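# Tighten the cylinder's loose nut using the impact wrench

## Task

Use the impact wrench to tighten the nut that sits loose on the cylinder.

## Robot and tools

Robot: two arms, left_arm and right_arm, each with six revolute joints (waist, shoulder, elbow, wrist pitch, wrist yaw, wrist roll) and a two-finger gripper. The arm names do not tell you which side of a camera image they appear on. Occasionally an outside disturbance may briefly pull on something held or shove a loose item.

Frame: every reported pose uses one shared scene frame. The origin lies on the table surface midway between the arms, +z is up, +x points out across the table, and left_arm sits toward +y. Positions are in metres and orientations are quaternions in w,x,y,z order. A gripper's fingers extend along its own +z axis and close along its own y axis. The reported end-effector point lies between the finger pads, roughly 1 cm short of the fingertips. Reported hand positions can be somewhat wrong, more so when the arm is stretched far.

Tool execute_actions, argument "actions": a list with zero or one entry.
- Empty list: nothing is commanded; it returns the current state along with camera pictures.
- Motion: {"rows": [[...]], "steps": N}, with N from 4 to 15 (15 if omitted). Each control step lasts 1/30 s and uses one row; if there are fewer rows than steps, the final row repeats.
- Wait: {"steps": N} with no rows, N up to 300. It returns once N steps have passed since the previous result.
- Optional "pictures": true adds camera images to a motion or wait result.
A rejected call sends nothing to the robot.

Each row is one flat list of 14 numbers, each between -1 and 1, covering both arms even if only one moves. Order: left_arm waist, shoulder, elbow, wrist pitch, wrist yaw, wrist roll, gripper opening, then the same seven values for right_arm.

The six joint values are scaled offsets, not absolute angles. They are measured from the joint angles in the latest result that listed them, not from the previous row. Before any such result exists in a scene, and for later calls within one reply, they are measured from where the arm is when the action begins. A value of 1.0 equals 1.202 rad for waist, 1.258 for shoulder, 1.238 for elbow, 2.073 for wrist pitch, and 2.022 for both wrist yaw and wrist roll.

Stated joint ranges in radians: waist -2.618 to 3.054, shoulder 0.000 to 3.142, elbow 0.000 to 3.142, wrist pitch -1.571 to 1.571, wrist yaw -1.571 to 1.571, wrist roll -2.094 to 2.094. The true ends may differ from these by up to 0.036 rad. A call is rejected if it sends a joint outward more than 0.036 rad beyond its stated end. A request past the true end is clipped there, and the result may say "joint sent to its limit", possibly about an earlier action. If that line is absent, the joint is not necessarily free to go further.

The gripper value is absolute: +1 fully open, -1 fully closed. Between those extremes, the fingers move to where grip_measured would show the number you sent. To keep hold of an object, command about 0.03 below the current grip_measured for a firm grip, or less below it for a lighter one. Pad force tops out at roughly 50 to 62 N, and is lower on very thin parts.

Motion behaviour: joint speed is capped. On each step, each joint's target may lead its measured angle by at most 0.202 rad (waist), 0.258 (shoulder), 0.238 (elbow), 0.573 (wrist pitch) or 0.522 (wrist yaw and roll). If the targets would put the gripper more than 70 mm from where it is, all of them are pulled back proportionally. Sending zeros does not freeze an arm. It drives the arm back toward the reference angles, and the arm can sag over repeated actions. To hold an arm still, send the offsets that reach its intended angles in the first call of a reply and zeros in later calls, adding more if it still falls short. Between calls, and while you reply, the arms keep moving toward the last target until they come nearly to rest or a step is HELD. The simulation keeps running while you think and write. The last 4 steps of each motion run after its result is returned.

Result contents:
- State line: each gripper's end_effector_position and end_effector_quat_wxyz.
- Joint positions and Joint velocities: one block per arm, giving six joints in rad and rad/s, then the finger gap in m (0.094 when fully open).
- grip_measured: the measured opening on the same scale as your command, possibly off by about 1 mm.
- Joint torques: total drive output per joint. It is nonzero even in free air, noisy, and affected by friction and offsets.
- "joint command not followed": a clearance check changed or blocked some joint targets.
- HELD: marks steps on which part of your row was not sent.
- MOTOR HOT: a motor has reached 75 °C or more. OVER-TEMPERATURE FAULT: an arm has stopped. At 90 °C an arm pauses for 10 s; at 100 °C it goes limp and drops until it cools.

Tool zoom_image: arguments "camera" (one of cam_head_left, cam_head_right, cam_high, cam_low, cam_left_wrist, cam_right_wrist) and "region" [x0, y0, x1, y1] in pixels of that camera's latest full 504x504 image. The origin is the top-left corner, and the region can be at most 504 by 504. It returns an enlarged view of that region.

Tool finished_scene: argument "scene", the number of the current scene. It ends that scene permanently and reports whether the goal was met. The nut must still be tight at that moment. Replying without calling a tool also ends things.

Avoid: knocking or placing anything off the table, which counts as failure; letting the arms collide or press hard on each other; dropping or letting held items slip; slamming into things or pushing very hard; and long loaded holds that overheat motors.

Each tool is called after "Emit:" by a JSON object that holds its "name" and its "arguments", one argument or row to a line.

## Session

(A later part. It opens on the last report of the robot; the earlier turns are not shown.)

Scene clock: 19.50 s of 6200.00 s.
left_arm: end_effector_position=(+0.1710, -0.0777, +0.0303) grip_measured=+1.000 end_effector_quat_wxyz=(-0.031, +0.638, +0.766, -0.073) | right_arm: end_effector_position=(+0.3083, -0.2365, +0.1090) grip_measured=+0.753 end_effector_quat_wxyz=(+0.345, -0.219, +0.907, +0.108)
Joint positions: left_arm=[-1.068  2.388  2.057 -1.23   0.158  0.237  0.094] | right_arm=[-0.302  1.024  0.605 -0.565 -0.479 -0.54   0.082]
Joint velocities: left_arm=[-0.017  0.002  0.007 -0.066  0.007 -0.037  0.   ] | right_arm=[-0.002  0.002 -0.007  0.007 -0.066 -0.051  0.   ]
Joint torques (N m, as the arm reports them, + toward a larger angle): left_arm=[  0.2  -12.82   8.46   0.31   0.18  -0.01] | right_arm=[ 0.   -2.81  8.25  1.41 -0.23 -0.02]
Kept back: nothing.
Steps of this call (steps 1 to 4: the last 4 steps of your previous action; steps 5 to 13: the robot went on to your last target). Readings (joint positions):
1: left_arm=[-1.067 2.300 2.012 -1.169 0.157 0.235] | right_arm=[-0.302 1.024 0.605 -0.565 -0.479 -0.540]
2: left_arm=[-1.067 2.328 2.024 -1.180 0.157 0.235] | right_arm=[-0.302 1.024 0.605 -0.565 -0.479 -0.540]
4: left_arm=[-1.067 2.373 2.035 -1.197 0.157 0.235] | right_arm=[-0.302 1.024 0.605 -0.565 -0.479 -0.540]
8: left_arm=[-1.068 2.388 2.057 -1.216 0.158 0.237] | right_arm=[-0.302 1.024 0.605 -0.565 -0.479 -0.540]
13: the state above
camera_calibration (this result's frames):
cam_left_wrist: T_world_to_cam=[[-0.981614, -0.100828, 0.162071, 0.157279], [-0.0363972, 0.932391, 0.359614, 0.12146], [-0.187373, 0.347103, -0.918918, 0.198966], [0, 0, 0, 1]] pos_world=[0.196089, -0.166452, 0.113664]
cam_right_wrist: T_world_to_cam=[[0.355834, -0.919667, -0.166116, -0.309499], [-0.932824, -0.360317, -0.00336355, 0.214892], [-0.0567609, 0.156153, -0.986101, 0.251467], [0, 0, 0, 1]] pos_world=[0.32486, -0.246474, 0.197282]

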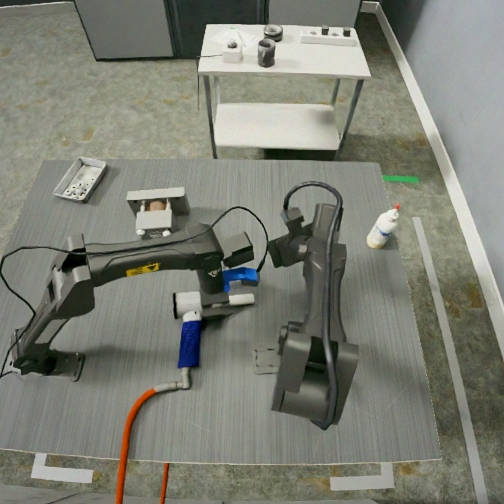

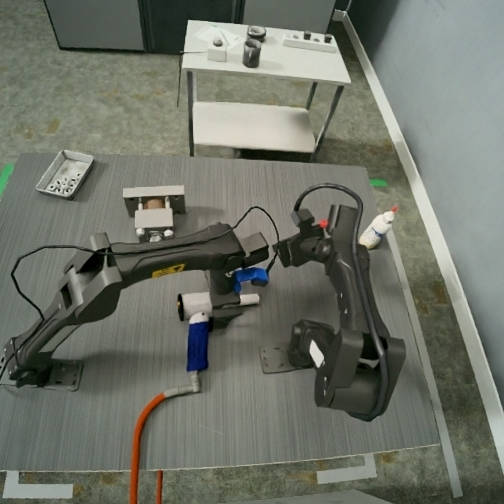

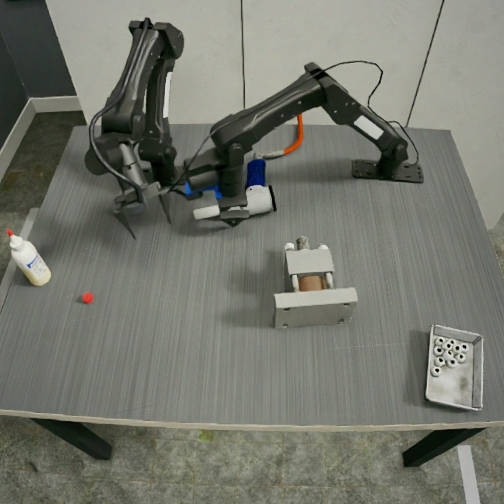

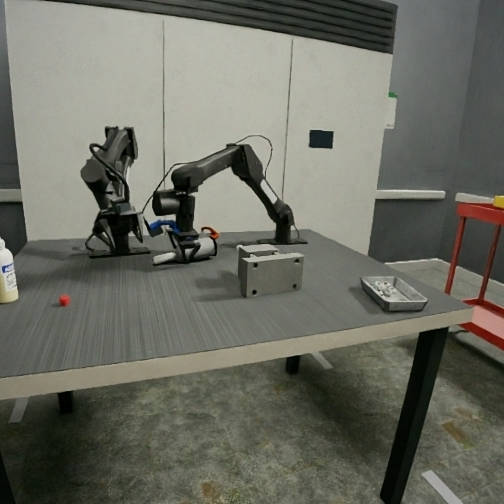

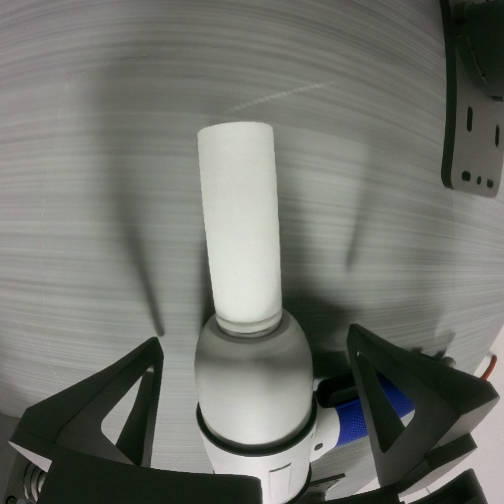

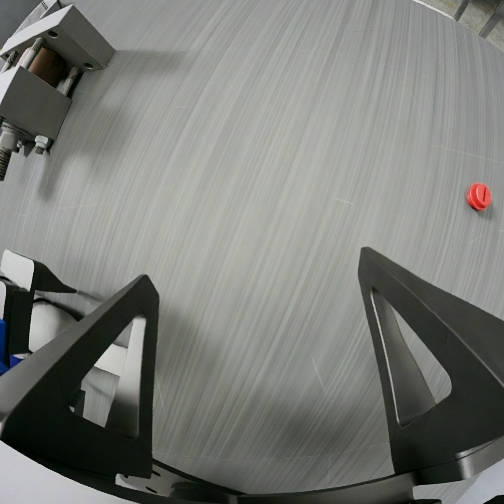

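Emit:
{"name": "zoom_image", "arguments": {
  "camera": "cam_left_wrist",
  "region": [110, 260, 430, 504]
}}

Emit:
{"name": "zoom_image", "arguments": {
  "camera": "cam_low",
  "region": [130, 200, 240, 290]
}}

Region (110, 260, 430, 504) of cam_left_wrist's 504x504 image, scaled by 1.575, with more detail than that image has; it fills the top 384 rows of this view, and the rest is white.

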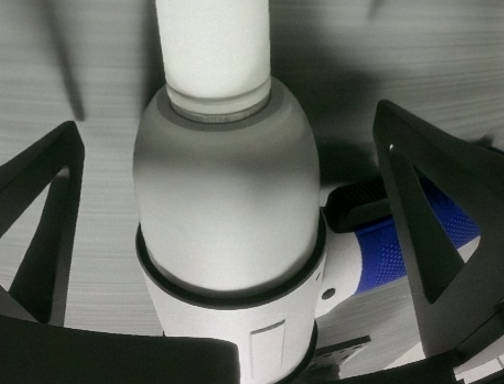

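Region (130, 200, 240, 290) of cam_low's 504x504 image, scaled by 4.582, with more detail than that image has; it fills the top 412 rows of this view, and the rest is white.

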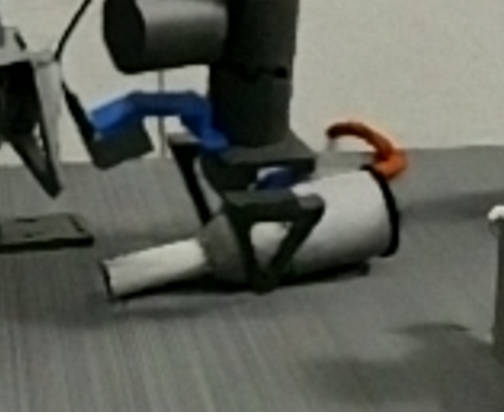

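Emit:
{"name": "execute_actions", "arguments": {
  "actions": [
    {"rows": [[0,-0.004,0.0226,0.006,0.005,0,0.9,0,-0.012,0.008,0.008,-0.006,0,0.75],[0,-0.004,0.0226,0.012,0.005,0,0.78,0,-0.012,0.008,0.008,-0.006,0,0.75],[0,-0.004,0.0226,0.017,0.005,0,0.66,0,-0.012,0.008,0.008,-0.006,0,0.75],[0,-0.004,0.0226,0.017,0.005,0,0.54,0,-0.012,0.008,0.008,-0.006,0,0.75],[0,-0.004,0.0226,0.017,0.005,0,0.44,0,-0.012,0.008,0.008,-0.006,0,0.75],[0,-0.004,0.0226,0.017,0.005,0,0.36,0,-0.012,0.008,0.008,-0.006,0,0.75],[0,-0.004,0.0226,0.017,0.005,0,0.3,0,-0.012,0.008,0.008,-0.006,0,0.75],[0,-0.004,0.0226,0.017,0.005,0,0.26,0,-0.012,0.008,0.008,-0.006,0,0.75],[0,-0.004,0.0226,0.017,0.005,0,0.23,0,-0.012,0.008,0.008,-0.006,0,0.75],[0,-0.004,0.0226,0.017,0.005,0,0.2,0,-0.012,0.008,0.008,-0.006,0,0.75],[0,-0.004,0.0226,0.017,0.005,0,0.18,0,-0.012,0.008,0.008,-0.006,0,0.75],[0,-0.004,0.0226,0.017,0.005,0,0.16,0,-0.012,0.008,0.008,-0.006,0,0.75],[0,-0.004,0.0226,0.017,0.005,0,0.14,0,-0.012,0.008,0.008,-0.006,0,0.75],[0,-0.004,0.0226,0.017,0.005,0,0.12,0,-0.012,0.008,0.008,-0.006,0,0.75],[0,-0.004,0.0226,0.017,0.005,0,0.1,0,-0.012,0.008,0.008,-0.006,0,0.75]], "steps": 15}
  ]
}}

Emit:
{"name": "execute_actions", "arguments": {
  "actions": [
    {"steps": 10}
  ],
  "pictures": true
}}

Scene clock: 21.33 s of 6200.00 s.
left_arm: end_effector_position=(+0.1732, -0.0826, +0.0304) grip_measured=+0.194 end_effector_quat_wxyz=(-0.021, +0.639, +0.765, -0.078) | right_arm: end_effector_position=(+0.3083, -0.2365, +0.1090) grip_measured=+0.753 end_effector_quat_wxyz=(+0.345, -0.219, +0.907, +0.108)
Joint positions: left_arm=[-1.068  2.388  2.057 -1.209  0.158  0.237  0.056] | right_arm=[-0.302  1.024  0.605 -0.565 -0.479 -0.54   0.082]
Joint velocities: left_arm=[-0.032 -0.012 -0.007  0.022 -0.051  0.11  -0.023] | right_arm=[ 0.002 -0.022 -0.027 -0.007 -0.037  0.051  0.   ]
Joint torques (N m, as the arm reports them, + toward a larger angle): left_arm=[  0.06 -12.86   8.48   0.56   0.16   0.01] | right_arm=[ 0.   -2.81  8.25  1.41 -0.33 -0.02]
Steps of this call (steps 1 to 30: the robot went on to your last target; steps 31 to 44: nothing new was sent; steps 45 to 55: the first 11 steps of this action). Readings (joint positions):
45: left_arm=[-1.068 2.388 2.057 -1.237 0.158 0.237] | right_arm=[-0.302 1.024 0.605 -0.565 -0.479 -0.540]
46: left_arm=[-1.068 2.388 2.057 -1.234 0.158 0.237] | right_arm=[-0.302 1.024 0.605 -0.565 -0.479 -0.540]
48: left_arm=[-1.068 2.388 2.057 -1.225 0.158 0.237] | right_arm=[-0.302 1.024 0.605 -0.565 -0.479 -0.540]
52: left_arm=[-1.068 2.388 2.057 -1.213 0.158 0.237] | right_arm=[-0.302 1.024 0.605 -0.565 -0.479 -0.540]
55: the state above

Scene clock: 21.67 s of 6200.00 s.
left_arm: end_effector_position=(+0.1730, -0.0830, +0.0305) grip_measured=+0.115 end_effector_quat_wxyz=(-0.021, +0.639, +0.765, -0.079) | right_arm: end_effector_position=(+0.3083, -0.2365, +0.1090) grip_measured=+0.753 end_effector_quat_wxyz=(+0.345, -0.219, +0.907, +0.108)
Joint positions: left_arm=[-1.068  2.388  2.057 -1.208  0.16   0.237  0.052] | right_arm=[-0.302  1.024  0.605 -0.565 -0.479 -0.54   0.082]
Joint velocities: left_arm=[-0.007 -0.007 -0.012 -0.007  0.007 -0.007  0.   ] | right_arm=[ 0.007 -0.012  0.012 -0.022 -0.022 -0.007 -0.   ]
Joint torques (N m, as the arm reports them, + toward a larger angle): left_arm=[ -0.04 -12.87   8.5    0.59   0.15  -0.02] | right_arm=[ 0.   -2.81  8.24  1.4  -0.32 -0.01]
Kept back: nothing.
Steps of this call (steps 1 to 4: the last 4 steps of your previous action; steps 5 to 10: the robot went on to your last target). Readings (joint positions):
1: left_arm=[-1.068 2.388 2.057 -1.208 0.158 0.237] | right_arm=[-0.302 1.024 0.605 -0.565 -0.479 -0.540]
2: left_arm=[-1.068 2.388 2.057 -1.208 0.159 0.237] | right_arm=[-0.302 1.024 0.605 -0.565 -0.479 -0.540]
4: left_arm=[-1.068 2.388 2.057 -1.208 0.160 0.237] | right_arm=[-0.302 1.024 0.605 -0.565 -0.479 -0.540]
8: left_arm=[-1.068 2.388 2.057 -1.208 0.160 0.237] | right_arm=[-0.302 1.024 0.605 -0.565 -0.479 -0.540]
10: the state above
camera_calibration (this result's frames):
cam_left_wrist: T_world_to_cam=[[-0.98288, -0.0973682, 0.156418, 0.159414], [-0.0391366, 0.939914, 0.339162, 0.128102], [-0.180043, 0.327234, -0.927633, 0.198669], [0, 0, 0, 1]] pos_world=[0.197467, -0.169894, 0.115909]
cam_right_wrist: T_world_to_cam=[[0.355834, -0.919667, -0.166116, -0.309499], [-0.932824, -0.360317, -0.00336355, 0.214892], [-0.0567609, 0.156153, -0.986101, 0.251467], [0, 0, 0, 1]] pos_world=[0.32486, -0.246474, 0.197282]

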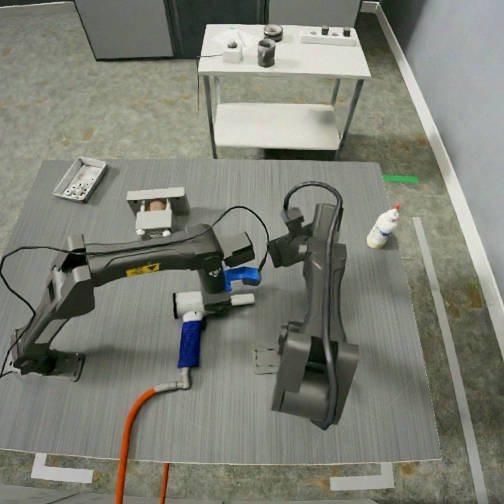

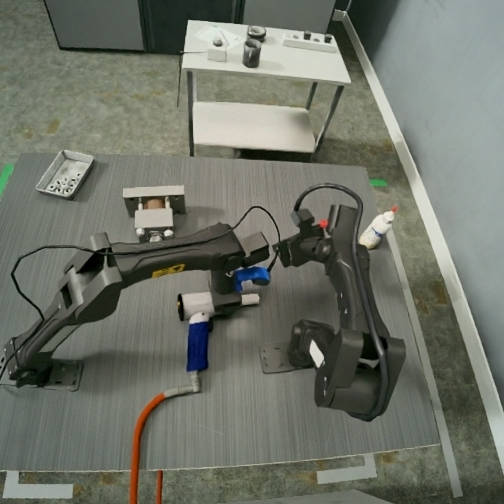

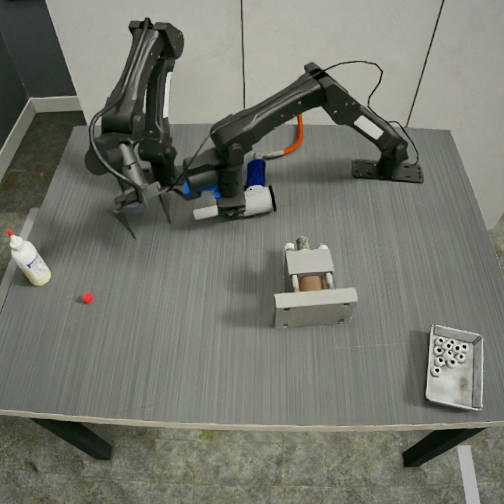

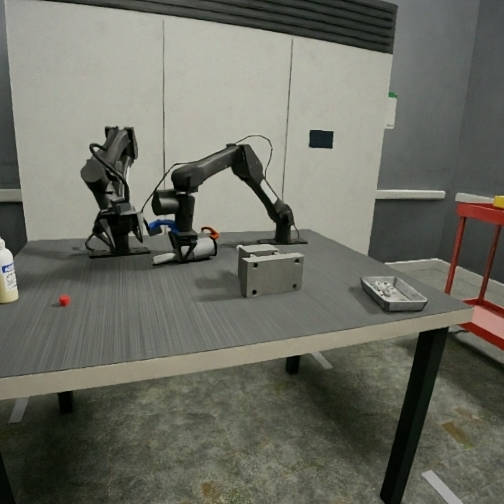

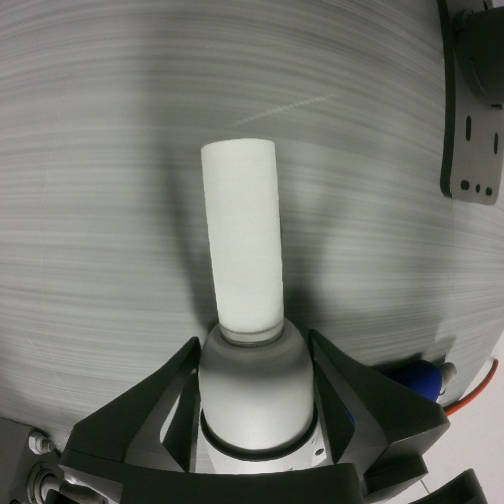

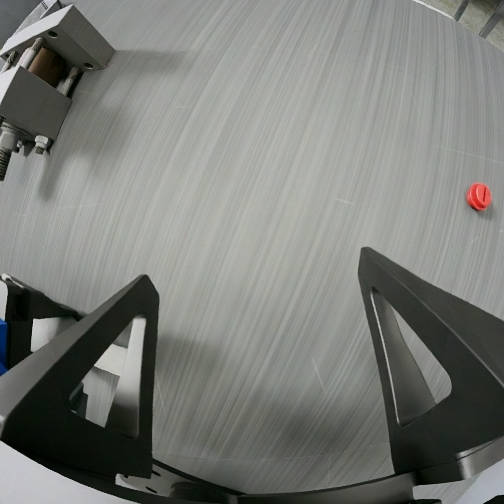

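Emit:
{"name": "execute_actions", "arguments": {
  "actions": [
    {"rows": [[0.0019,-0.0114,0.0219,0.0036,0.0067,-0.004,0.08,0,-0.012,0.008,0.008,-0.006,0,0.75],[0.0044,-0.0208,0.0199,0.0012,0.0094,-0.0096,0.07,0,-0.012,0.008,0.008,-0.006,0,0.75],[0.0074,-0.0309,0.0166,-0.0007,0.0122,-0.0166,0.06,0,-0.012,0.008,0.008,-0.006,0,0.75],[0.0109,-0.042,0.0119,-0.0023,0.015,-0.025,0.06,0,-0.012,0.008,0.008,-0.006,0,0.75],[0.0132,-0.0529,0.006,-0.0034,0.018,-0.0349,0.06,0,-0.012,0.008,0.008,-0.006,0,0.75],[0.0161,-0.0633,-0.0012,-0.0039,0.021,-0.046,0.06,0,-0.012,0.008,0.008,-0.006,0,0.75],[0.0194,-0.0688,-0.0096,-0.0017,0.0213,-0.0552,0.06,0,-0.012,0.008,0.008,-0.006,0,0.75],[0.0232,-0.0751,-0.0192,0.0007,0.0217,-0.0657,0.06,0,-0.012,0.008,0.008,-0.006,0,0.75],[0.0274,-0.0822,-0.0299,0.0035,0.0222,-0.0775,0.06,0,-0.012,0.008,0.008,-0.006,0,0.75],[0.0321,-0.0899,-0.0418,0.0065,0.0227,-0.0904,0.06,0,-0.012,0.008,0.008,-0.006,0,0.75],[0.0371,-0.0983,-0.0546,0.0098,0.0232,-0.1044,0.06,0,-0.012,0.008,0.008,-0.006,0,0.75],[0.0426,-0.1074,-0.0684,0.0133,0.0238,-0.1196,0.06,0,-0.012,0.008,0.008,-0.006,0,0.75],[0.0484,-0.1171,-0.0831,0.0171,0.0244,-0.1357,0.06,0,-0.012,0.008,0.008,-0.006,0,0.75],[0.0545,-0.1272,-0.0986,0.0211,0.025,-0.1527,0.06,0,-0.012,0.008,0.008,-0.006,0,0.75],[0.0609,-0.1379,-0.1149,0.0253,0.0257,-0.1705,0.06,0,-0.012,0.008,0.008,-0.006,0,0.75]], "steps": 15}
  ]
}}

Emit:
{"name": "execute_actions", "arguments": {
  "actions": [
    {"rows": [[0.0259,-0.0795,-0.0477,0.0119,0.0175,-0.1008,0.06,0,-0.012,0.008,0.008,-0.006,0,0.75],[0.0328,-0.0907,-0.0658,0.0164,0.018,-0.12,0.06,0,-0.012,0.008,0.008,-0.006,0,0.75],[0.0399,-0.1023,-0.0843,0.021,0.0185,-0.1397,0.06,0,-0.012,0.008,0.008,-0.006,0,0.75],[0.0472,-0.1141,-0.1034,0.0257,0.019,-0.1599,0.06,0,-0.012,0.008,0.008,-0.006,0,0.75],[0.0546,-0.1263,-0.1228,0.0306,0.0196,-0.1805,0.06,0,-0.012,0.008,0.008,-0.006,0,0.75],[0.0621,-0.1384,-0.1424,0.0355,0.0202,-0.2012,0.06,0,-0.012,0.008,0.008,-0.006,0,0.75],[0.0697,-0.1508,-0.1621,0.0404,0.0208,-0.2222,0.06,0,-0.012,0.008,0.008,-0.006,0,0.75],[0.0772,-0.1631,-0.1819,0.0452,0.0214,-0.2432,0.06,0,-0.012,0.008,0.008,-0.006,0,0.75],[0.0848,-0.1755,-0.2017,0.0501,0.022,-0.2642,0.06,0,-0.012,0.008,0.008,-0.006,0,0.75],[0.0922,-0.1876,-0.2213,0.055,0.0226,-0.285,0.06,0,-0.012,0.008,0.008,-0.006,0,0.75],[0.0997,-0.1998,-0.2407,0.0598,0.0232,-0.3055,0.06,0,-0.012,0.008,0.008,-0.006,0,0.75],[0.1069,-0.2115,-0.2597,0.0646,0.0238,-0.3257,0.06,0,-0.012,0.008,0.008,-0.006,0,0.75],[0.114,-0.2232,-0.2784,0.0692,0.0244,-0.3454,0.06,0,-0.012,0.008,0.008,-0.006,0,0.75],[0.121,-0.2344,-0.2964,0.0737,0.025,-0.3646,0.06,0,-0.012,0.008,0.008,-0.006,0,0.75],[0.1276,-0.2453,-0.3138,0.0781,0.0255,-0.3832,0.06,0,-0.012,0.008,0.008,-0.006,0,0.75]], "steps": 15}
  ]
}}

Emit:
{"name": "execute_actions", "arguments": {
  "actions": [
    {"rows": [[0.0267,-0.077,-0.0498,0.0238,0.0196,-0.1104,0.06,0.0046,-0.012,0.008,0.008,-0.006,0,0.75],[0.0326,-0.087,-0.0657,0.0276,0.02,-0.1274,0.06,0.0179,-0.012,0.008,0.008,-0.006,0,0.75],[0.0382,-0.0964,-0.0808,0.0313,0.0202,-0.1435,0.06,0.0395,-0.012,0.008,0.008,-0.006,0,0.75],[0.0434,-0.1052,-0.095,0.0349,0.0205,-0.1586,0.06,0.0686,-0.012,0.008,0.008,-0.006,0,0.75],[0.0482,-0.1133,-0.1083,0.0382,0.0208,-0.1726,0.06,0.104,-0.012,0.008,0.008,-0.006,0,0.75],[0.0526,-0.1208,-0.1205,0.0413,0.021,-0.1856,0.06,0.1435,-0.012,0.008,0.008,-0.006,0,0.75],[0.0566,-0.1275,-0.1316,0.0441,0.0212,-0.1973,0.06,0.1864,-0.012,0.008,0.008,-0.006,0,0.75],[0.0601,-0.1335,-0.1416,0.0466,0.0214,-0.2079,0.06,0.2296,-0.012,0.008,0.008,-0.006,0,0.75],[0.0632,-0.1388,-0.1505,0.0487,0.0216,-0.2171,0.06,0.2725,-0.012,0.008,0.008,-0.006,0,0.75],[0.0657,-0.1432,-0.158,0.0506,0.0217,-0.2249,0.06,0.312,-0.012,0.008,0.008,-0.006,0,0.75],[0.0678,-0.1469,-0.1643,0.0521,0.0218,-0.2314,0.06,0.3474,-0.012,0.008,0.008,-0.006,0,0.75],[0.0694,-0.1496,-0.1693,0.0534,0.0219,-0.2365,0.06,0.3765,-0.012,0.008,0.008,-0.006,0,0.75],[0.0704,-0.1515,-0.1729,0.0542,0.022,-0.2401,0.06,0.3981,-0.012,0.008,0.008,-0.006,0,0.75],[0.0709,-0.1526,-0.1752,0.0547,0.022,-0.2423,0.06,0.4114,-0.012,0.008,0.008,-0.006,0,0.75],[0.071,-0.1529,-0.176,0.0549,0.022,-0.2431,0.06,0.416,-0.012,0.008,0.008,-0.006,0,0.75]], "steps": 15}
  ]
}}

Emit:
{"name": "execute_actions", "arguments": {
  "actions": [
    {"steps": 14}
  ],
  "pictures": true
}}

Scene clock: 29.47 s of 6200.00 s.
left_arm: end_effector_position=(+0.1775, -0.0733, +0.0327) grip_measured=+0.106 end_effector_quat_wxyz=(-0.026, +0.596, +0.798, -0.081) | right_arm: end_effector_position=(+0.3083, -0.2365, +0.1090) grip_measured=+0.753 end_effector_quat_wxyz=(+0.345, -0.219, +0.907, +0.108)
Joint positions: left_arm=[-1.048  2.353  2.005 -1.193  0.167  0.149  0.052] | right_arm=[-0.302  1.024  0.605 -0.565 -0.479 -0.54   0.082]
Joint velocities: left_arm=[ 0.125 -0.237 -0.452  0.066  0.037 -0.535  0.001] | right_arm=[-0.002 -0.012 -0.017 -0.051  0.022 -0.007  0.   ]
Joint torques (N m, as the arm reports them, + toward a larger angle): left_arm=[  1.28 -18.27   7.09   0.27   0.41  -0.44] | right_arm=[-0.01 -2.81  8.27  1.41 -0.32 -0.01]
Steps of this call (steps 1 to 15: the robot went on to your last target; steps 16 to 90: nothing new was sent; then 4.43 s passed at rest; steps 91 to 101: the first 11 steps of this action). Readings (joint positions):
91: left_arm=[-1.068 2.388 2.057 -1.208 0.160 0.237] | right_arm=[-0.302 1.024 0.605 -0.565 -0.479 -0.540]
92: left_arm=[-1.068 2.388 2.057 -1.208 0.160 0.236] | right_arm=[-0.302 1.024 0.605 -0.565 -0.479 -0.540]
94: left_arm=[-1.068 2.385 2.057 -1.208 0.160 0.231] | right_arm=[-0.302 1.024 0.605 -0.565 -0.479 -0.540]
98: left_arm=[-1.060 2.375 2.043 -1.203 0.166 0.199] | right_arm=[-0.302 1.024 0.605 -0.565 -0.479 -0.540]
101: the state above

Scene clock: 29.97 s of 6200.00 s.
left_arm: end_effector_position=(+0.1977, -0.0059, +0.0305) grip_measured=+0.106 end_effector_quat_wxyz=(-0.050, +0.335, +0.939, -0.066) | right_arm: end_effector_position=(+0.3083, -0.2365, +0.1090) grip_measured=+0.753 end_effector_quat_wxyz=(+0.345, -0.219, +0.907, +0.108)
Joint positions: left_arm=[-0.934  2.155  1.666 -1.076  0.167 -0.332  0.052] | right_arm=[-0.302  1.024  0.605 -0.565 -0.479 -0.54   0.082]
Joint velocities: left_arm=[ 0.237 -0.462 -0.725  0.242 -0.007 -1.092  0.   ] | right_arm=[ 0.002 -0.017 -0.007 -0.066 -0.007 -0.051  0.001]
Joint torques (N m, as the arm reports them, + toward a larger angle): left_arm=[  1.24 -15.99   7.31   0.3    0.46  -0.69] | right_arm=[ 0.   -2.82  8.25  1.41 -0.33 -0.02]
Steps of this call (steps 1 to 4: the last 4 steps of your previous action; steps 5 to 15: the first 11 steps of this action, its rows measured from where the robot was after step 4). Readings (joint positions):
4: left_arm=[-1.023 2.313 1.934 -1.171 0.167 0.053] | right_arm=[-0.302 1.024 0.605 -0.565 -0.479 -0.540]
5: left_arm=[-1.015 2.301 1.911 -1.163 0.167 0.024] | right_arm=[-0.302 1.024 0.605 -0.565 -0.479 -0.540]
6: left_arm=[-1.008 2.288 1.887 -1.153 0.167 -0.008] | right_arm=[-0.302 1.024 0.605 -0.565 -0.479 -0.540]
8: left_arm=[-0.992 2.261 1.840 -1.134 0.167 -0.077] | right_arm=[-0.302 1.024 0.605 -0.565 -0.479 -0.540]
12: left_arm=[-0.960 2.203 1.740 -1.099 0.167 -0.221] | right_arm=[-0.302 1.024 0.605 -0.565 -0.479 -0.540]
15: the state above

Scene clock: 30.47 s of 6200.00 s.
left_arm: end_effector_position=(+0.2017, +0.0517, +0.0312) grip_measured=+0.105 end_effector_quat_wxyz=(-0.055, +0.090, +0.992, -0.062) | right_arm: end_effector_position=(+0.2858, -0.1497, +0.1096) grip_measured=+0.753 end_effector_quat_wxyz=(+0.324, -0.367, +0.857, +0.162)
Joint positions: left_arm=[-0.842  1.965  1.38  -0.968  0.166 -0.745  0.052] | right_arm=[ 0.033  1.024  0.605 -0.559 -0.477 -0.54   0.082]
Joint velocities: left_arm=[ 0.081 -0.217 -0.3    0.095 -0.051 -0.476 -0.   ] | right_arm=[ 1.389 -0.017  0.017 -0.007 -0.081  0.037  0.   ]
Joint torques (N m, as the arm reports them, + toward a larger angle): left_arm=[  1.71 -12.68   6.31   0.61   0.43  -1.37] | right_arm=[-0.2  -2.88  8.31  1.32 -0.37 -0.05]
Steps of this call (steps 1 to 4: the last 4 steps of your previous action; steps 5 to 15: the first 11 steps of this action, its rows measured from where the robot was after step 4). Readings (joint positions):
4: left_arm=[-0.899 2.094 1.571 -1.045 0.167 -0.482] | right_arm=[-0.302 1.024 0.605 -0.565 -0.479 -0.540]
5: left_arm=[-0.891 2.079 1.547 -1.036 0.166 -0.512] | right_arm=[-0.302 1.024 0.605 -0.565 -0.479 -0.540]
6: left_arm=[-0.883 2.063 1.523 -1.024 0.166 -0.539] | right_arm=[-0.300 1.024 0.605 -0.564 -0.479 -0.540]
8: left_arm=[-0.870 2.035 1.481 -1.006 0.166 -0.590] | right_arm=[-0.275 1.024 0.605 -0.563 -0.476 -0.540]
12: left_arm=[-0.852 1.989 1.415 -0.981 0.166 -0.687] | right_arm=[-0.120 1.024 0.605 -0.560 -0.474 -0.540]
15: the state above

Scene clock: 30.93 s of 6200.00 s.
left_arm: end_effector_position=(+0.2020, +0.0568, +0.0314) grip_measured=+0.105 end_effector_quat_wxyz=(-0.056, +0.047, +0.995, -0.063) | right_arm: end_effector_position=(+0.2639, -0.1108, +0.1101) grip_measured=+0.753 end_effector_quat_wxyz=(+0.311, -0.435, +0.823, +0.191)
Joint positions: left_arm=[-0.833  1.945  1.352 -0.954  0.166 -0.825  0.052] | right_arm=[ 0.193  1.024  0.605 -0.559 -0.484 -0.54   0.082]
Joint velocities: left_arm=[ 0.002 -0.007 -0.002  0.007 -0.022 -0.037 -0.   ] | right_arm=[-0.002 -0.002  0.012 -0.007 -0.022 -0.051  0.001]
Joint torques (N m, as the arm reports them, + toward a larger angle): left_arm=[  1.57 -12.36   6.08   0.69   0.46  -1.51] | right_arm=[ 0.4  -2.83  8.25  1.35 -0.27 -0.02]
Kept back: nothing.
Steps of this call (steps 1 to 4: the last 4 steps of your previous action; steps 5 to 14: the robot went on to your last target). Readings (joint positions):
1: left_arm=[-0.839 1.959 1.371 -0.965 0.166 -0.761] | right_arm=[0.079 1.024 0.605 -0.559 -0.479 -0.540]
2: left_arm=[-0.837 1.954 1.365 -0.962 0.166 -0.775] | right_arm=[0.118 1.024 0.605 -0.559 -0.480 -0.540]
4: left_arm=[-0.834 1.947 1.356 -0.957 0.166 -0.797] | right_arm=[0.173 1.024 0.605 -0.559 -0.483 -0.540]
8: left_arm=[-0.833 1.945 1.352 -0.954 0.166 -0.818] | right_arm=[0.193 1.024 0.605 -0.559 -0.484 -0.540]
14: the state above
camera_calibration (this result's frames):
cam_left_wrist: T_world_to_cam=[[-0.156819, -0.97579, 0.152454, 0.0844775], [-0.84089, 0.21288, 0.497581, 0.195851], [-0.517989, -0.0501663, -0.853915, 0.246329], [0, 0, 0, 1]] pos_world=[0.305532, 0.0530971, 0.100013]
cam_right_wrist: T_world_to_cam=[[0.752577, -0.637, -0.16691, -0.251213], [-0.647414, -0.762062, -0.010759, 0.0997375], [-0.120342, 0.116157, -0.985913, 0.24275], [0, 0, 0, 1]] pos_world=[0.282842, -0.112214, 0.198473]

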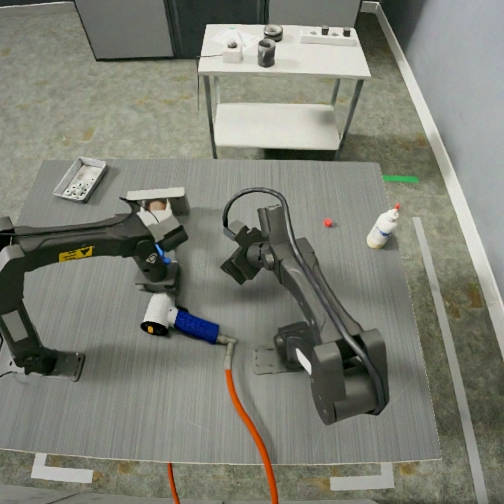

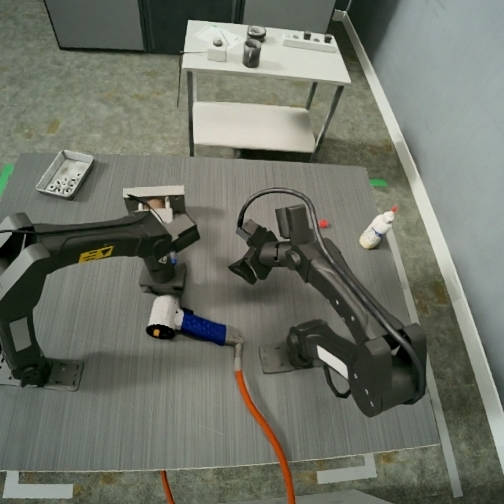

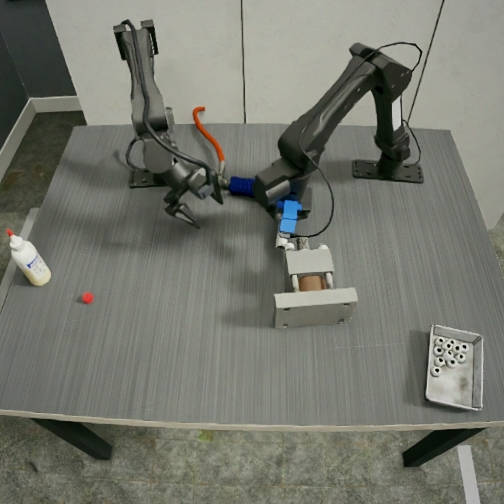

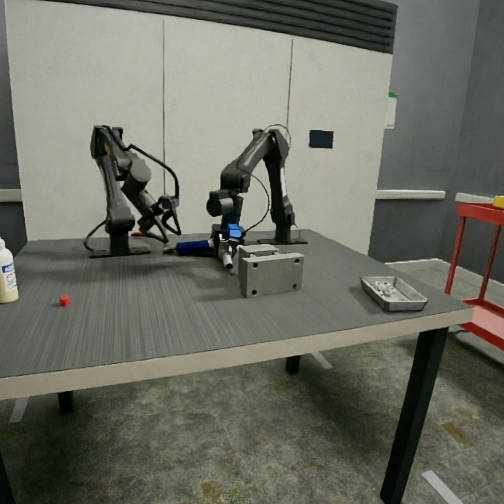

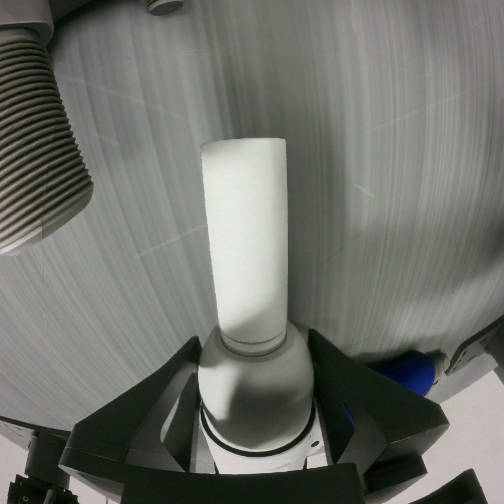

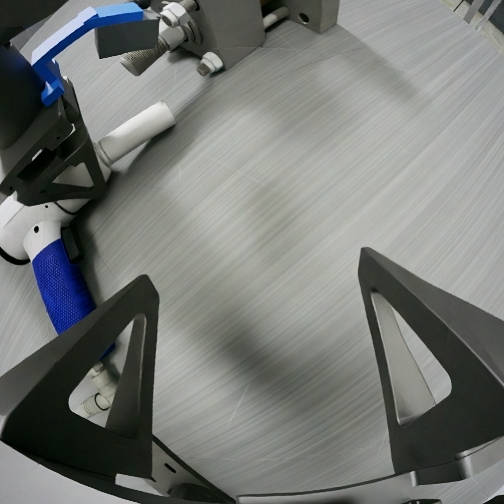

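Emit:
{"name": "zoom_image", "arguments": {
  "camera": "cam_head_right",
  "region": [110, 180, 310, 400]
}}

Emit:
{"name": "zoom_image", "arguments": {
  "camera": "cam_right_wrist",
  "region": [0, 0, 260, 260]
}}

Region (110, 180, 310, 400) of cam_head_right's 504x504 image, scaled by 2.291, with more detail than that image has; it fills the left 458 columns of this view, and the rest is white.

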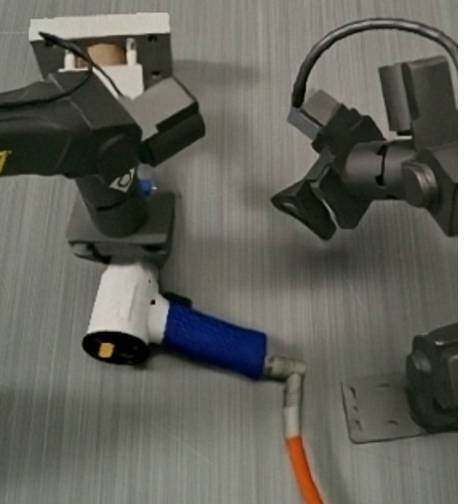

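Region (0, 0, 260, 260) of cam_right_wrist's 504x504 image, scaled by 1.938, with more detail than that image has.

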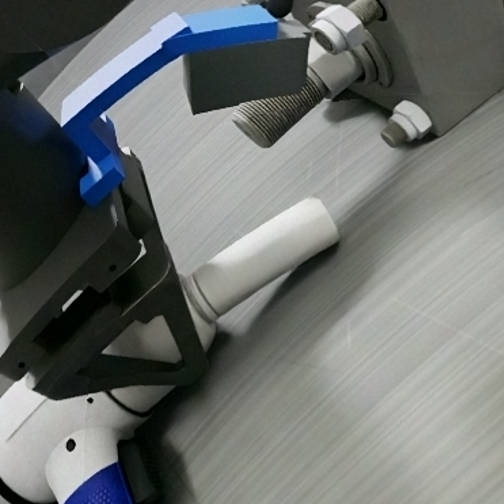

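Emit:
{"name": "execute_actions", "arguments": {
  "actions": [
    {"rows": [[0.0154,-0.04,0.006,0.012,0.024,-0.073,0.06,0.0047,-0.014,0.0065,0.0077,-0.0062,-0.0003,0.75],[0.0137,-0.047,0.011,0.0135,0.0265,-0.073,0.06,0.0184,-0.0197,0.0021,0.0068,-0.0067,-0.0013,0.75],[0.011,-0.054,0.014,0.0155,0.0295,-0.074,0.06,0.0405,-0.029,-0.005,0.0054,-0.0075,-0.0029,0.75],[0.0073,-0.061,0.015,0.018,0.033,-0.078,0.06,0.0704,-0.0415,-0.0146,0.0035,-0.0085,-0.0051,0.75],[0.0029,-0.067,0.0145,0.0205,0.037,-0.085,0.06,0.1067,-0.0567,-0.0263,0.0012,-0.0098,-0.0077,0.75],[-0.0021,-0.0725,0.0135,0.023,0.0405,-0.094,0.06,0.1472,-0.0737,-0.0393,-0.0014,-0.0113,-0.0106,0.75],[-0.0076,-0.0775,0.012,0.025,0.0435,-0.105,0.06,0.1912,-0.0921,-0.0535,-0.0042,-0.0129,-0.0138,0.75],[-0.013,-0.082,0.0105,0.0265,0.046,-0.117,0.06,0.2356,-0.1107,-0.0677,-0.0071,-0.0144,-0.0169,0.75],[-0.0185,-0.0855,0.009,0.0275,0.048,-0.13,0.06,0.2796,-0.1291,-0.0819,-0.0099,-0.016,-0.0201,0.75],[-0.0235,-0.0885,0.0075,0.0285,0.049,-0.142,0.06,0.3201,-0.1461,-0.0949,-0.0125,-0.0175,-0.023,0.75],[-0.0279,-0.0905,0.0062,0.029,0.05,-0.153,0.06,0.3564,-0.1613,-0.1066,-0.0148,-0.0188,-0.0256,0.75],[-0.0316,-0.092,0.0052,0.029,0.05,-0.162,0.06,0.3863,-0.1738,-0.1162,-0.0167,-0.0198,-0.0278,0.75],[-0.0343,-0.093,0.0045,0.029,0.05,-0.169,0.06,0.4084,-0.1831,-0.1233,-0.0181,-0.0206,-0.0294,0.75],[-0.036,-0.0937,0.0041,0.029,0.05,-0.174,0.06,0.4221,-0.1888,-0.1277,-0.019,-0.0211,-0.0304,0.75],[-0.0366,-0.094,0.004,0.029,0.05,-0.1756,0.06,0.4268,-0.1908,-0.1292,-0.0193,-0.0213,-0.0307,0.75]], "steps": 15}
  ]
}}

Emit:
{"name": "execute_actions", "arguments": {
  "actions": [
    {"steps": 15}
  ],
  "pictures": true
}}

Scene clock: 35.40 s of 6200.00 s.
left_arm: end_effector_position=(+0.1940, +0.0533, +0.0384) grip_measured=+0.105 end_effector_quat_wxyz=(-0.053, +0.009, +0.996, -0.068) | right_arm: end_effector_position=(+0.1805, -0.0550, +0.1060) grip_measured=+0.753 end_effector_quat_wxyz=(+0.296, -0.580, +0.719, +0.243)
Joint positions: left_arm=[-0.856  1.912  1.335 -0.948  0.166 -0.925  0.052] | right_arm=[ 0.538  0.879  0.506 -0.561 -0.496 -0.565  0.082]
Joint velocities: left_arm=[-0.217 -0.139 -0.061 -0.007  0.037 -0.593 -0.001] | right_arm=[ 1.429 -0.676 -0.496 -0.066 -0.125 -0.081 -0.001]
Joint torques (N m, as the arm reports them, + toward a larger angle): left_arm=[  0.37 -14.44   8.43   1.05   0.95  -1.3 ] | right_arm=[-0.38 -1.88  7.05  1.13 -0.35 -0.04]
Steps of this call (steps 1 to 30: the robot went on to your last target; steps 31 to 90: nothing new was sent; then 1.10 s passed at rest; steps 91 to 101: the first 11 steps of this action). Readings (joint positions):
91: left_arm=[-0.833 1.945 1.352 -0.954 0.166 -0.826] | right_arm=[0.193 1.024 0.605 -0.559 -0.484 -0.540]
92: left_arm=[-0.833 1.943 1.352 -0.953 0.166 -0.826] | right_arm=[0.195 1.024 0.605 -0.559 -0.484 -0.540]
94: left_arm=[-0.833 1.940 1.352 -0.953 0.166 -0.832] | right_arm=[0.220 1.018 0.603 -0.558 -0.482 -0.540]
98: left_arm=[-0.838 1.928 1.345 -0.949 0.166 -0.872] | right_arm=[0.381 0.950 0.558 -0.554 -0.486 -0.550]
101: the state above

Scene clock: 35.90 s of 6200.00 s.
left_arm: end_effector_position=(+0.1797, +0.0468, +0.0413) grip_measured=+0.105 end_effector_quat_wxyz=(-0.064, -0.028, +0.995, -0.071) | right_arm: end_effector_position=(+0.1297, -0.0463, +0.0947) grip_measured=+0.753 end_effector_quat_wxyz=(+0.267, -0.647, +0.661, +0.270)
Joint positions: left_arm=[-0.891  1.898  1.326 -0.948  0.184 -1.036  0.052] | right_arm=[ 0.7    0.807  0.446 -0.596 -0.515 -0.595  0.082]
Joint velocities: left_arm=[-0.007 -0.012  0.007 -0.022 -0.066 -0.022  0.001] | right_arm=[ 0.002  0.012 -0.002  0.007  0.007  0.037  0.001]
Joint torques (N m, as the arm reports them, + toward a larger angle): left_arm=[  1.12 -14.45   8.48   1.05   0.8   -1.48] | right_arm=[ 0.48 -1.77  7.22  1.24 -0.33 -0.08]
Kept back: nothing.
Steps of this call (steps 1 to 4: the last 4 steps of your previous action; steps 5 to 15: the robot went on to your last target). Readings (joint positions):
1: left_arm=[-0.864 1.907 1.333 -0.948 0.167 -0.944] | right_arm=[0.584 0.858 0.490 -0.566 -0.501 -0.570]
2: left_arm=[-0.871 1.904 1.332 -0.948 0.168 -0.962] | right_arm=[0.624 0.840 0.476 -0.572 -0.505 -0.575]
4: left_arm=[-0.883 1.900 1.331 -0.948 0.174 -0.993] | right_arm=[0.679 0.815 0.455 -0.584 -0.512 -0.583]
8: left_arm=[-0.891 1.898 1.329 -0.948 0.183 -1.025] | right_arm=[0.700 0.807 0.446 -0.596 -0.515 -0.591]
15: the state above
camera_calibration (this result's frames):
cam_left_wrist: T_world_to_cam=[[-0.00584788, -0.986937, 0.160998, 0.0427993], [-0.850043, 0.0897035, 0.519019, 0.180794], [-0.526681, -0.13382, -0.839463, 0.247598], [0, 0, 0, 1]] pos_world=[0.284339, 0.0591558, 0.107123]
cam_right_wrist: T_world_to_cam=[[0.981786, -0.130823, -0.137775, -0.120686], [-0.138628, -0.98915, -0.0486276, -0.0110993], [-0.129918, 0.0668414, -0.989269, 0.203216], [0, 0, 0, 1]] pos_world=[0.143351, -0.0403507, 0.183868]

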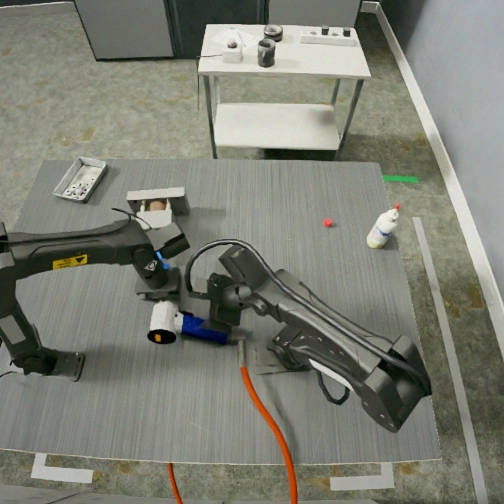

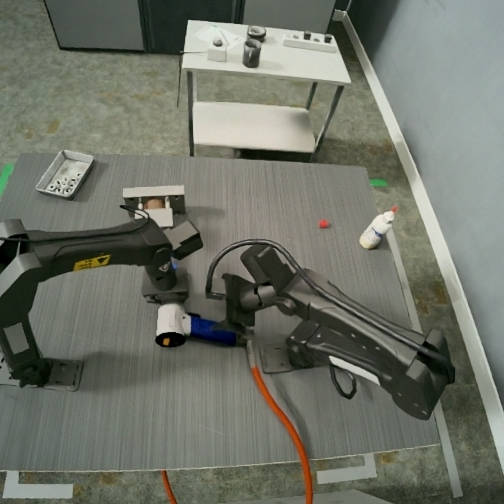

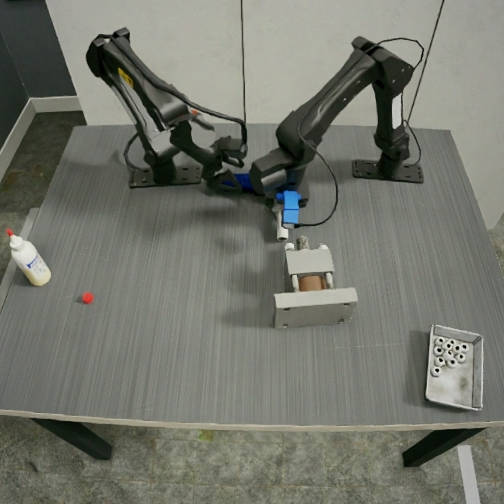

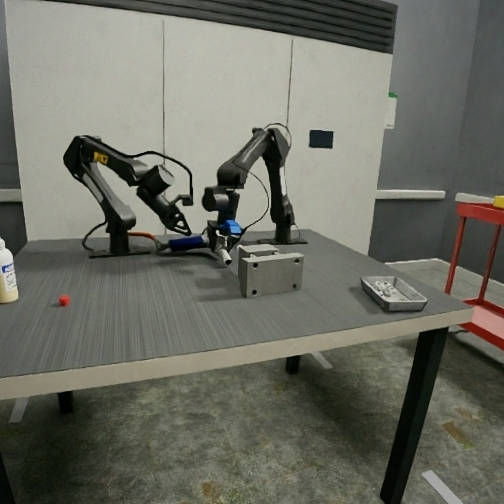

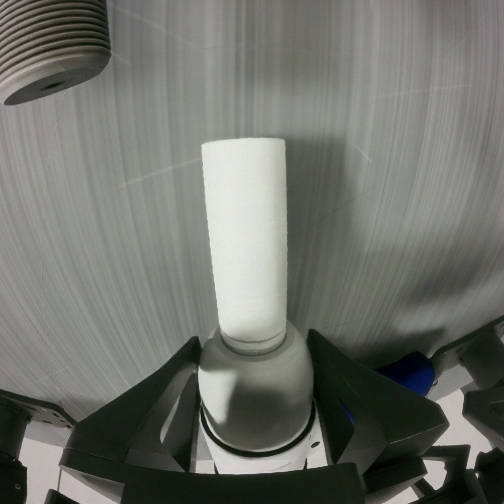

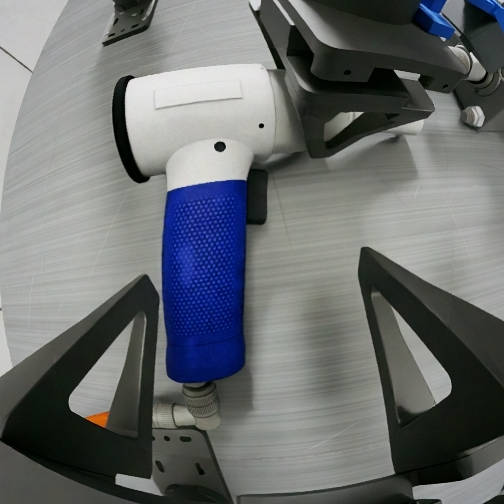

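Emit:
{"name": "execute_actions", "arguments": {
  "actions": [
    {"rows": [[0.0115,-0.056,0.025,0.026,0.041,-0.071,0.06,0.0024,-0.017,-0.001,0.004,0.002,0.003,0.75],[0.0115,-0.056,0.025,0.026,0.041,-0.071,0.06,0.0094,-0.019,-0.004,0.012,0.009,0.012,0.75],[0.0115,-0.056,0.025,0.026,0.041,-0.071,0.06,0.0207,-0.0227,-0.0087,0.021,0.018,0.023,0.75],[0.0115,-0.056,0.025,0.026,0.041,-0.071,0.06,0.036,-0.0276,-0.015,0.0295,0.026,0.034,0.75],[0.0115,-0.056,0.025,0.026,0.041,-0.071,0.06,0.0545,-0.0335,-0.0228,0.0375,0.036,0.0475,0.75],[0.0115,-0.056,0.025,0.026,0.041,-0.071,0.06,0.0752,-0.0402,-0.0315,0.045,0.0466,0.0615,0.75],[0.0115,-0.056,0.025,0.026,0.041,-0.071,0.06,0.0977,-0.0474,-0.0409,0.0525,0.0574,0.076,0.75],[0.0115,-0.056,0.025,0.026,0.041,-0.071,0.06,0.1203,-0.0546,-0.0504,0.0595,0.0681,0.09,0.75],[0.0115,-0.056,0.025,0.026,0.041,-0.071,0.06,0.1428,-0.0619,-0.0598,0.066,0.078,0.103,0.75],[0.0115,-0.056,0.025,0.026,0.041,-0.071,0.06,0.1635,-0.0685,-0.0685,0.0715,0.0868,0.1147,0.75],[0.0115,-0.056,0.025,0.026,0.041,-0.071,0.06,0.182,-0.0745,-0.0762,0.076,0.0941,0.1243,0.75],[0.0115,-0.056,0.025,0.026,0.041,-0.071,0.06,0.1973,-0.0794,-0.0826,0.0795,0.0995,0.1315,0.75],[0.0115,-0.056,0.025,0.026,0.041,-0.071,0.06,0.2086,-0.083,-0.0874,0.0815,0.1029,0.1359,0.75],[0.0115,-0.056,0.025,0.026,0.041,-0.071,0.06,0.2156,-0.0852,-0.0903,0.082,0.104,0.1374,0.75],[0.0115,-0.056,0.025,0.026,0.041,-0.071,0.06,0.218,-0.086,-0.0913,0.082,0.104,0.1374,0.75]], "steps": 15}
  ]
}}

Emit:
{"name": "execute_actions", "arguments": {
  "actions": [
    {"steps": 12}
  ],
  "pictures": true
}}

Scene clock: 38.27 s of 6200.00 s.
left_arm: end_effector_position=(+0.1797, +0.0468, +0.0413) grip_measured=+0.105 end_effector_quat_wxyz=(-0.064, -0.030, +0.995, -0.070) | right_arm: end_effector_position=(+0.1126, -0.0376, +0.0838) grip_measured=+0.753 end_effector_quat_wxyz=(+0.275, -0.645, +0.662, +0.263)
Joint positions: left_arm=[-0.891  1.898  1.326 -0.948  0.184 -1.039  0.052] | right_arm=[ 0.871  0.75   0.374 -0.501 -0.393 -0.441  0.082]
Joint velocities: left_arm=[ 0.002  0.007 -0.002  0.007  0.007 -0.051 -0.001] | right_arm=[ 0.725 -0.252 -0.315  0.315  0.476  0.52  -0.001]
Joint torques (N m, as the arm reports them, + toward a larger angle): left_arm=[  1.12 -14.23   8.46   1.07   0.79  -1.47] | right_arm=[ 0.23 -1.45  7.26  1.53 -0.22  0.02]
Steps of this call (steps 1 to 15: the robot went on to your last target; steps 16 to 60: nothing new was sent; steps 61 to 71: the first 11 steps of this action). Readings (joint positions):
61: left_arm=[-0.891 1.898 1.326 -0.948 0.184 -1.039] | right_arm=[0.700 0.807 0.446 -0.596 -0.514 -0.596]
62: left_arm=[-0.891 1.898 1.326 -0.948 0.184 -1.039] | right_arm=[0.700 0.807 0.446 -0.595 -0.511 -0.593]
64: left_arm=[-0.891 1.898 1.326 -0.948 0.184 -1.039] | right_arm=[0.712 0.806 0.442 -0.583 -0.495 -0.576]
68: left_arm=[-0.891 1.898 1.326 -0.948 0.184 -1.039] | right_arm=[0.792 0.777 0.409 -0.536 -0.442 -0.507]
71: the state above

Scene clock: 38.67 s of 6200.00 s.
left_arm: end_effector_position=(+0.1797, +0.0468, +0.0413) grip_measured=+0.105 end_effector_quat_wxyz=(-0.064, -0.030, +0.995, -0.070) | right_arm: end_effector_position=(+0.1080, -0.0347, +0.0779) grip_measured=+0.753 end_effector_quat_wxyz=(+0.281, -0.627, +0.678, +0.260)
Joint positions: left_arm=[-0.891  1.898  1.326 -0.948  0.184 -1.039  0.052] | right_arm=[ 0.954  0.723  0.335 -0.45  -0.313 -0.33   0.082]
Joint velocities: left_arm=[-0.012 -0.012 -0.012  0.022  0.007  0.037 -0.   ] | right_arm=[ 0.012 -0.002 -0.012 -0.007  0.022  0.066 -0.001]
Joint torques (N m, as the arm reports them, + toward a larger angle): left_arm=[  1.13 -14.23   8.47   1.07   0.79  -1.46] | right_arm=[ 0.57 -1.4   7.35  1.64 -0.12  0.  ]
Kept back: nothing.
Steps of this call (steps 1 to 4: the last 4 steps of your previous action; steps 5 to 12: the robot went on to your last target). Readings (joint positions):
1: left_arm=[-0.891 1.898 1.326 -0.948 0.184 -1.039] | right_arm=[0.895 0.742 0.363 -0.492 -0.378 -0.420]
2: left_arm=[-0.891 1.898 1.326 -0.948 0.184 -1.039] | right_arm=[0.915 0.735 0.354 -0.484 -0.365 -0.402]
4: left_arm=[-0.891 1.898 1.326 -0.948 0.184 -1.039] | right_arm=[0.943 0.727 0.341 -0.472 -0.345 -0.373]
8: left_arm=[-0.891 1.898 1.326 -0.948 0.184 -1.039] | right_arm=[0.954 0.723 0.335 -0.459 -0.323 -0.342]
12: the state above
camera_calibration (this result's frames):
cam_left_wrist: T_world_to_cam=[[-0.0028197, -0.987011, 0.160629, 0.0422739], [-0.850079, 0.0869612, 0.519426, 0.180913], [-0.526647, -0.135083, -0.839283, 0.247644], [0, 0, 0, 1]] pos_world=[0.28433, 0.0594448, 0.107082]
cam_right_wrist: T_world_to_cam=[[0.973608, -0.189534, -0.12714, -0.102135], [-0.197852, -0.978618, -0.0562227, 0.00391328], [-0.113766, 0.0798938, -0.99029, 0.181763], [0, 0, 0, 1]] pos_world=[0.120892, -0.0300502, 0.167232]

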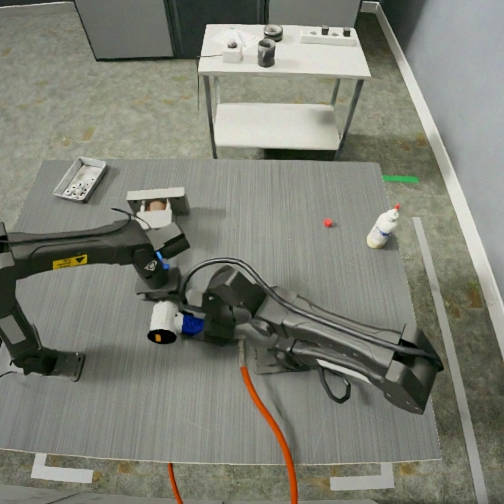

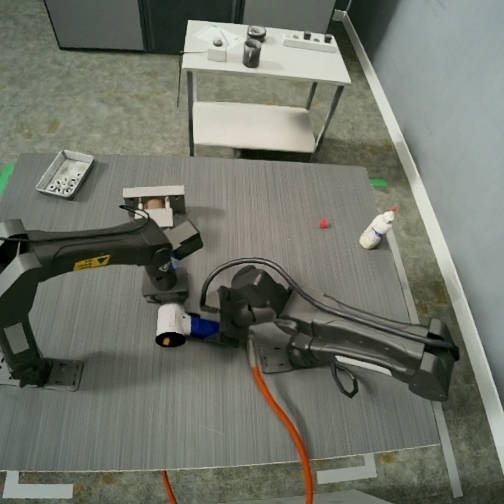

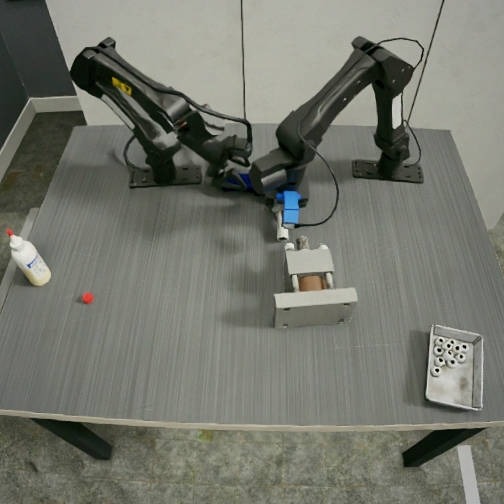

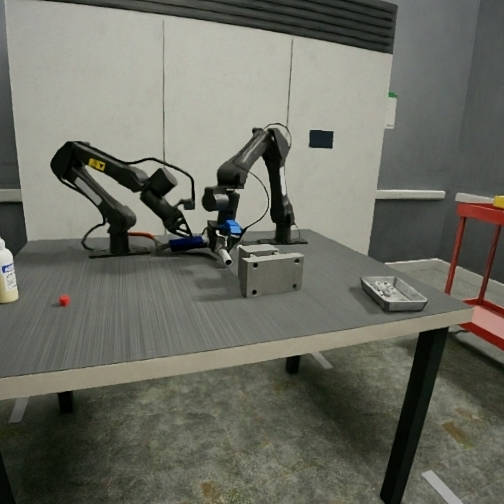

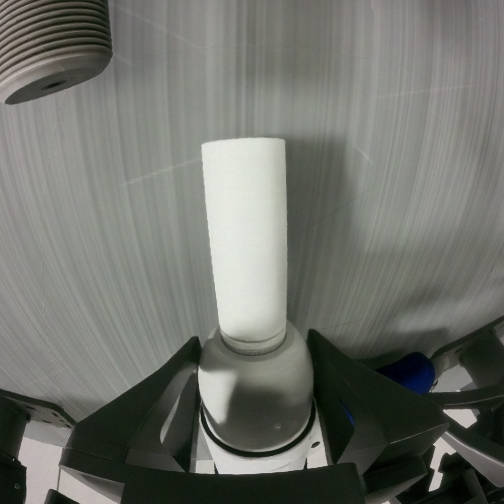

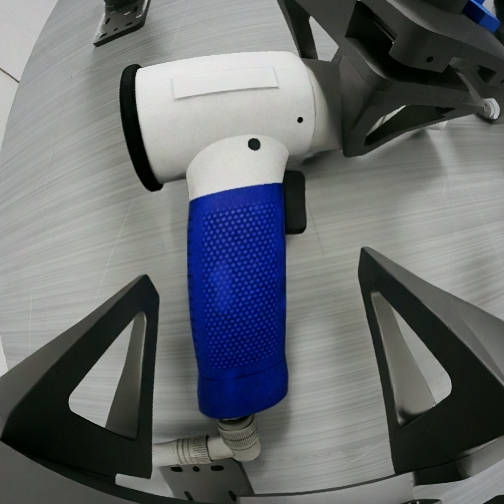

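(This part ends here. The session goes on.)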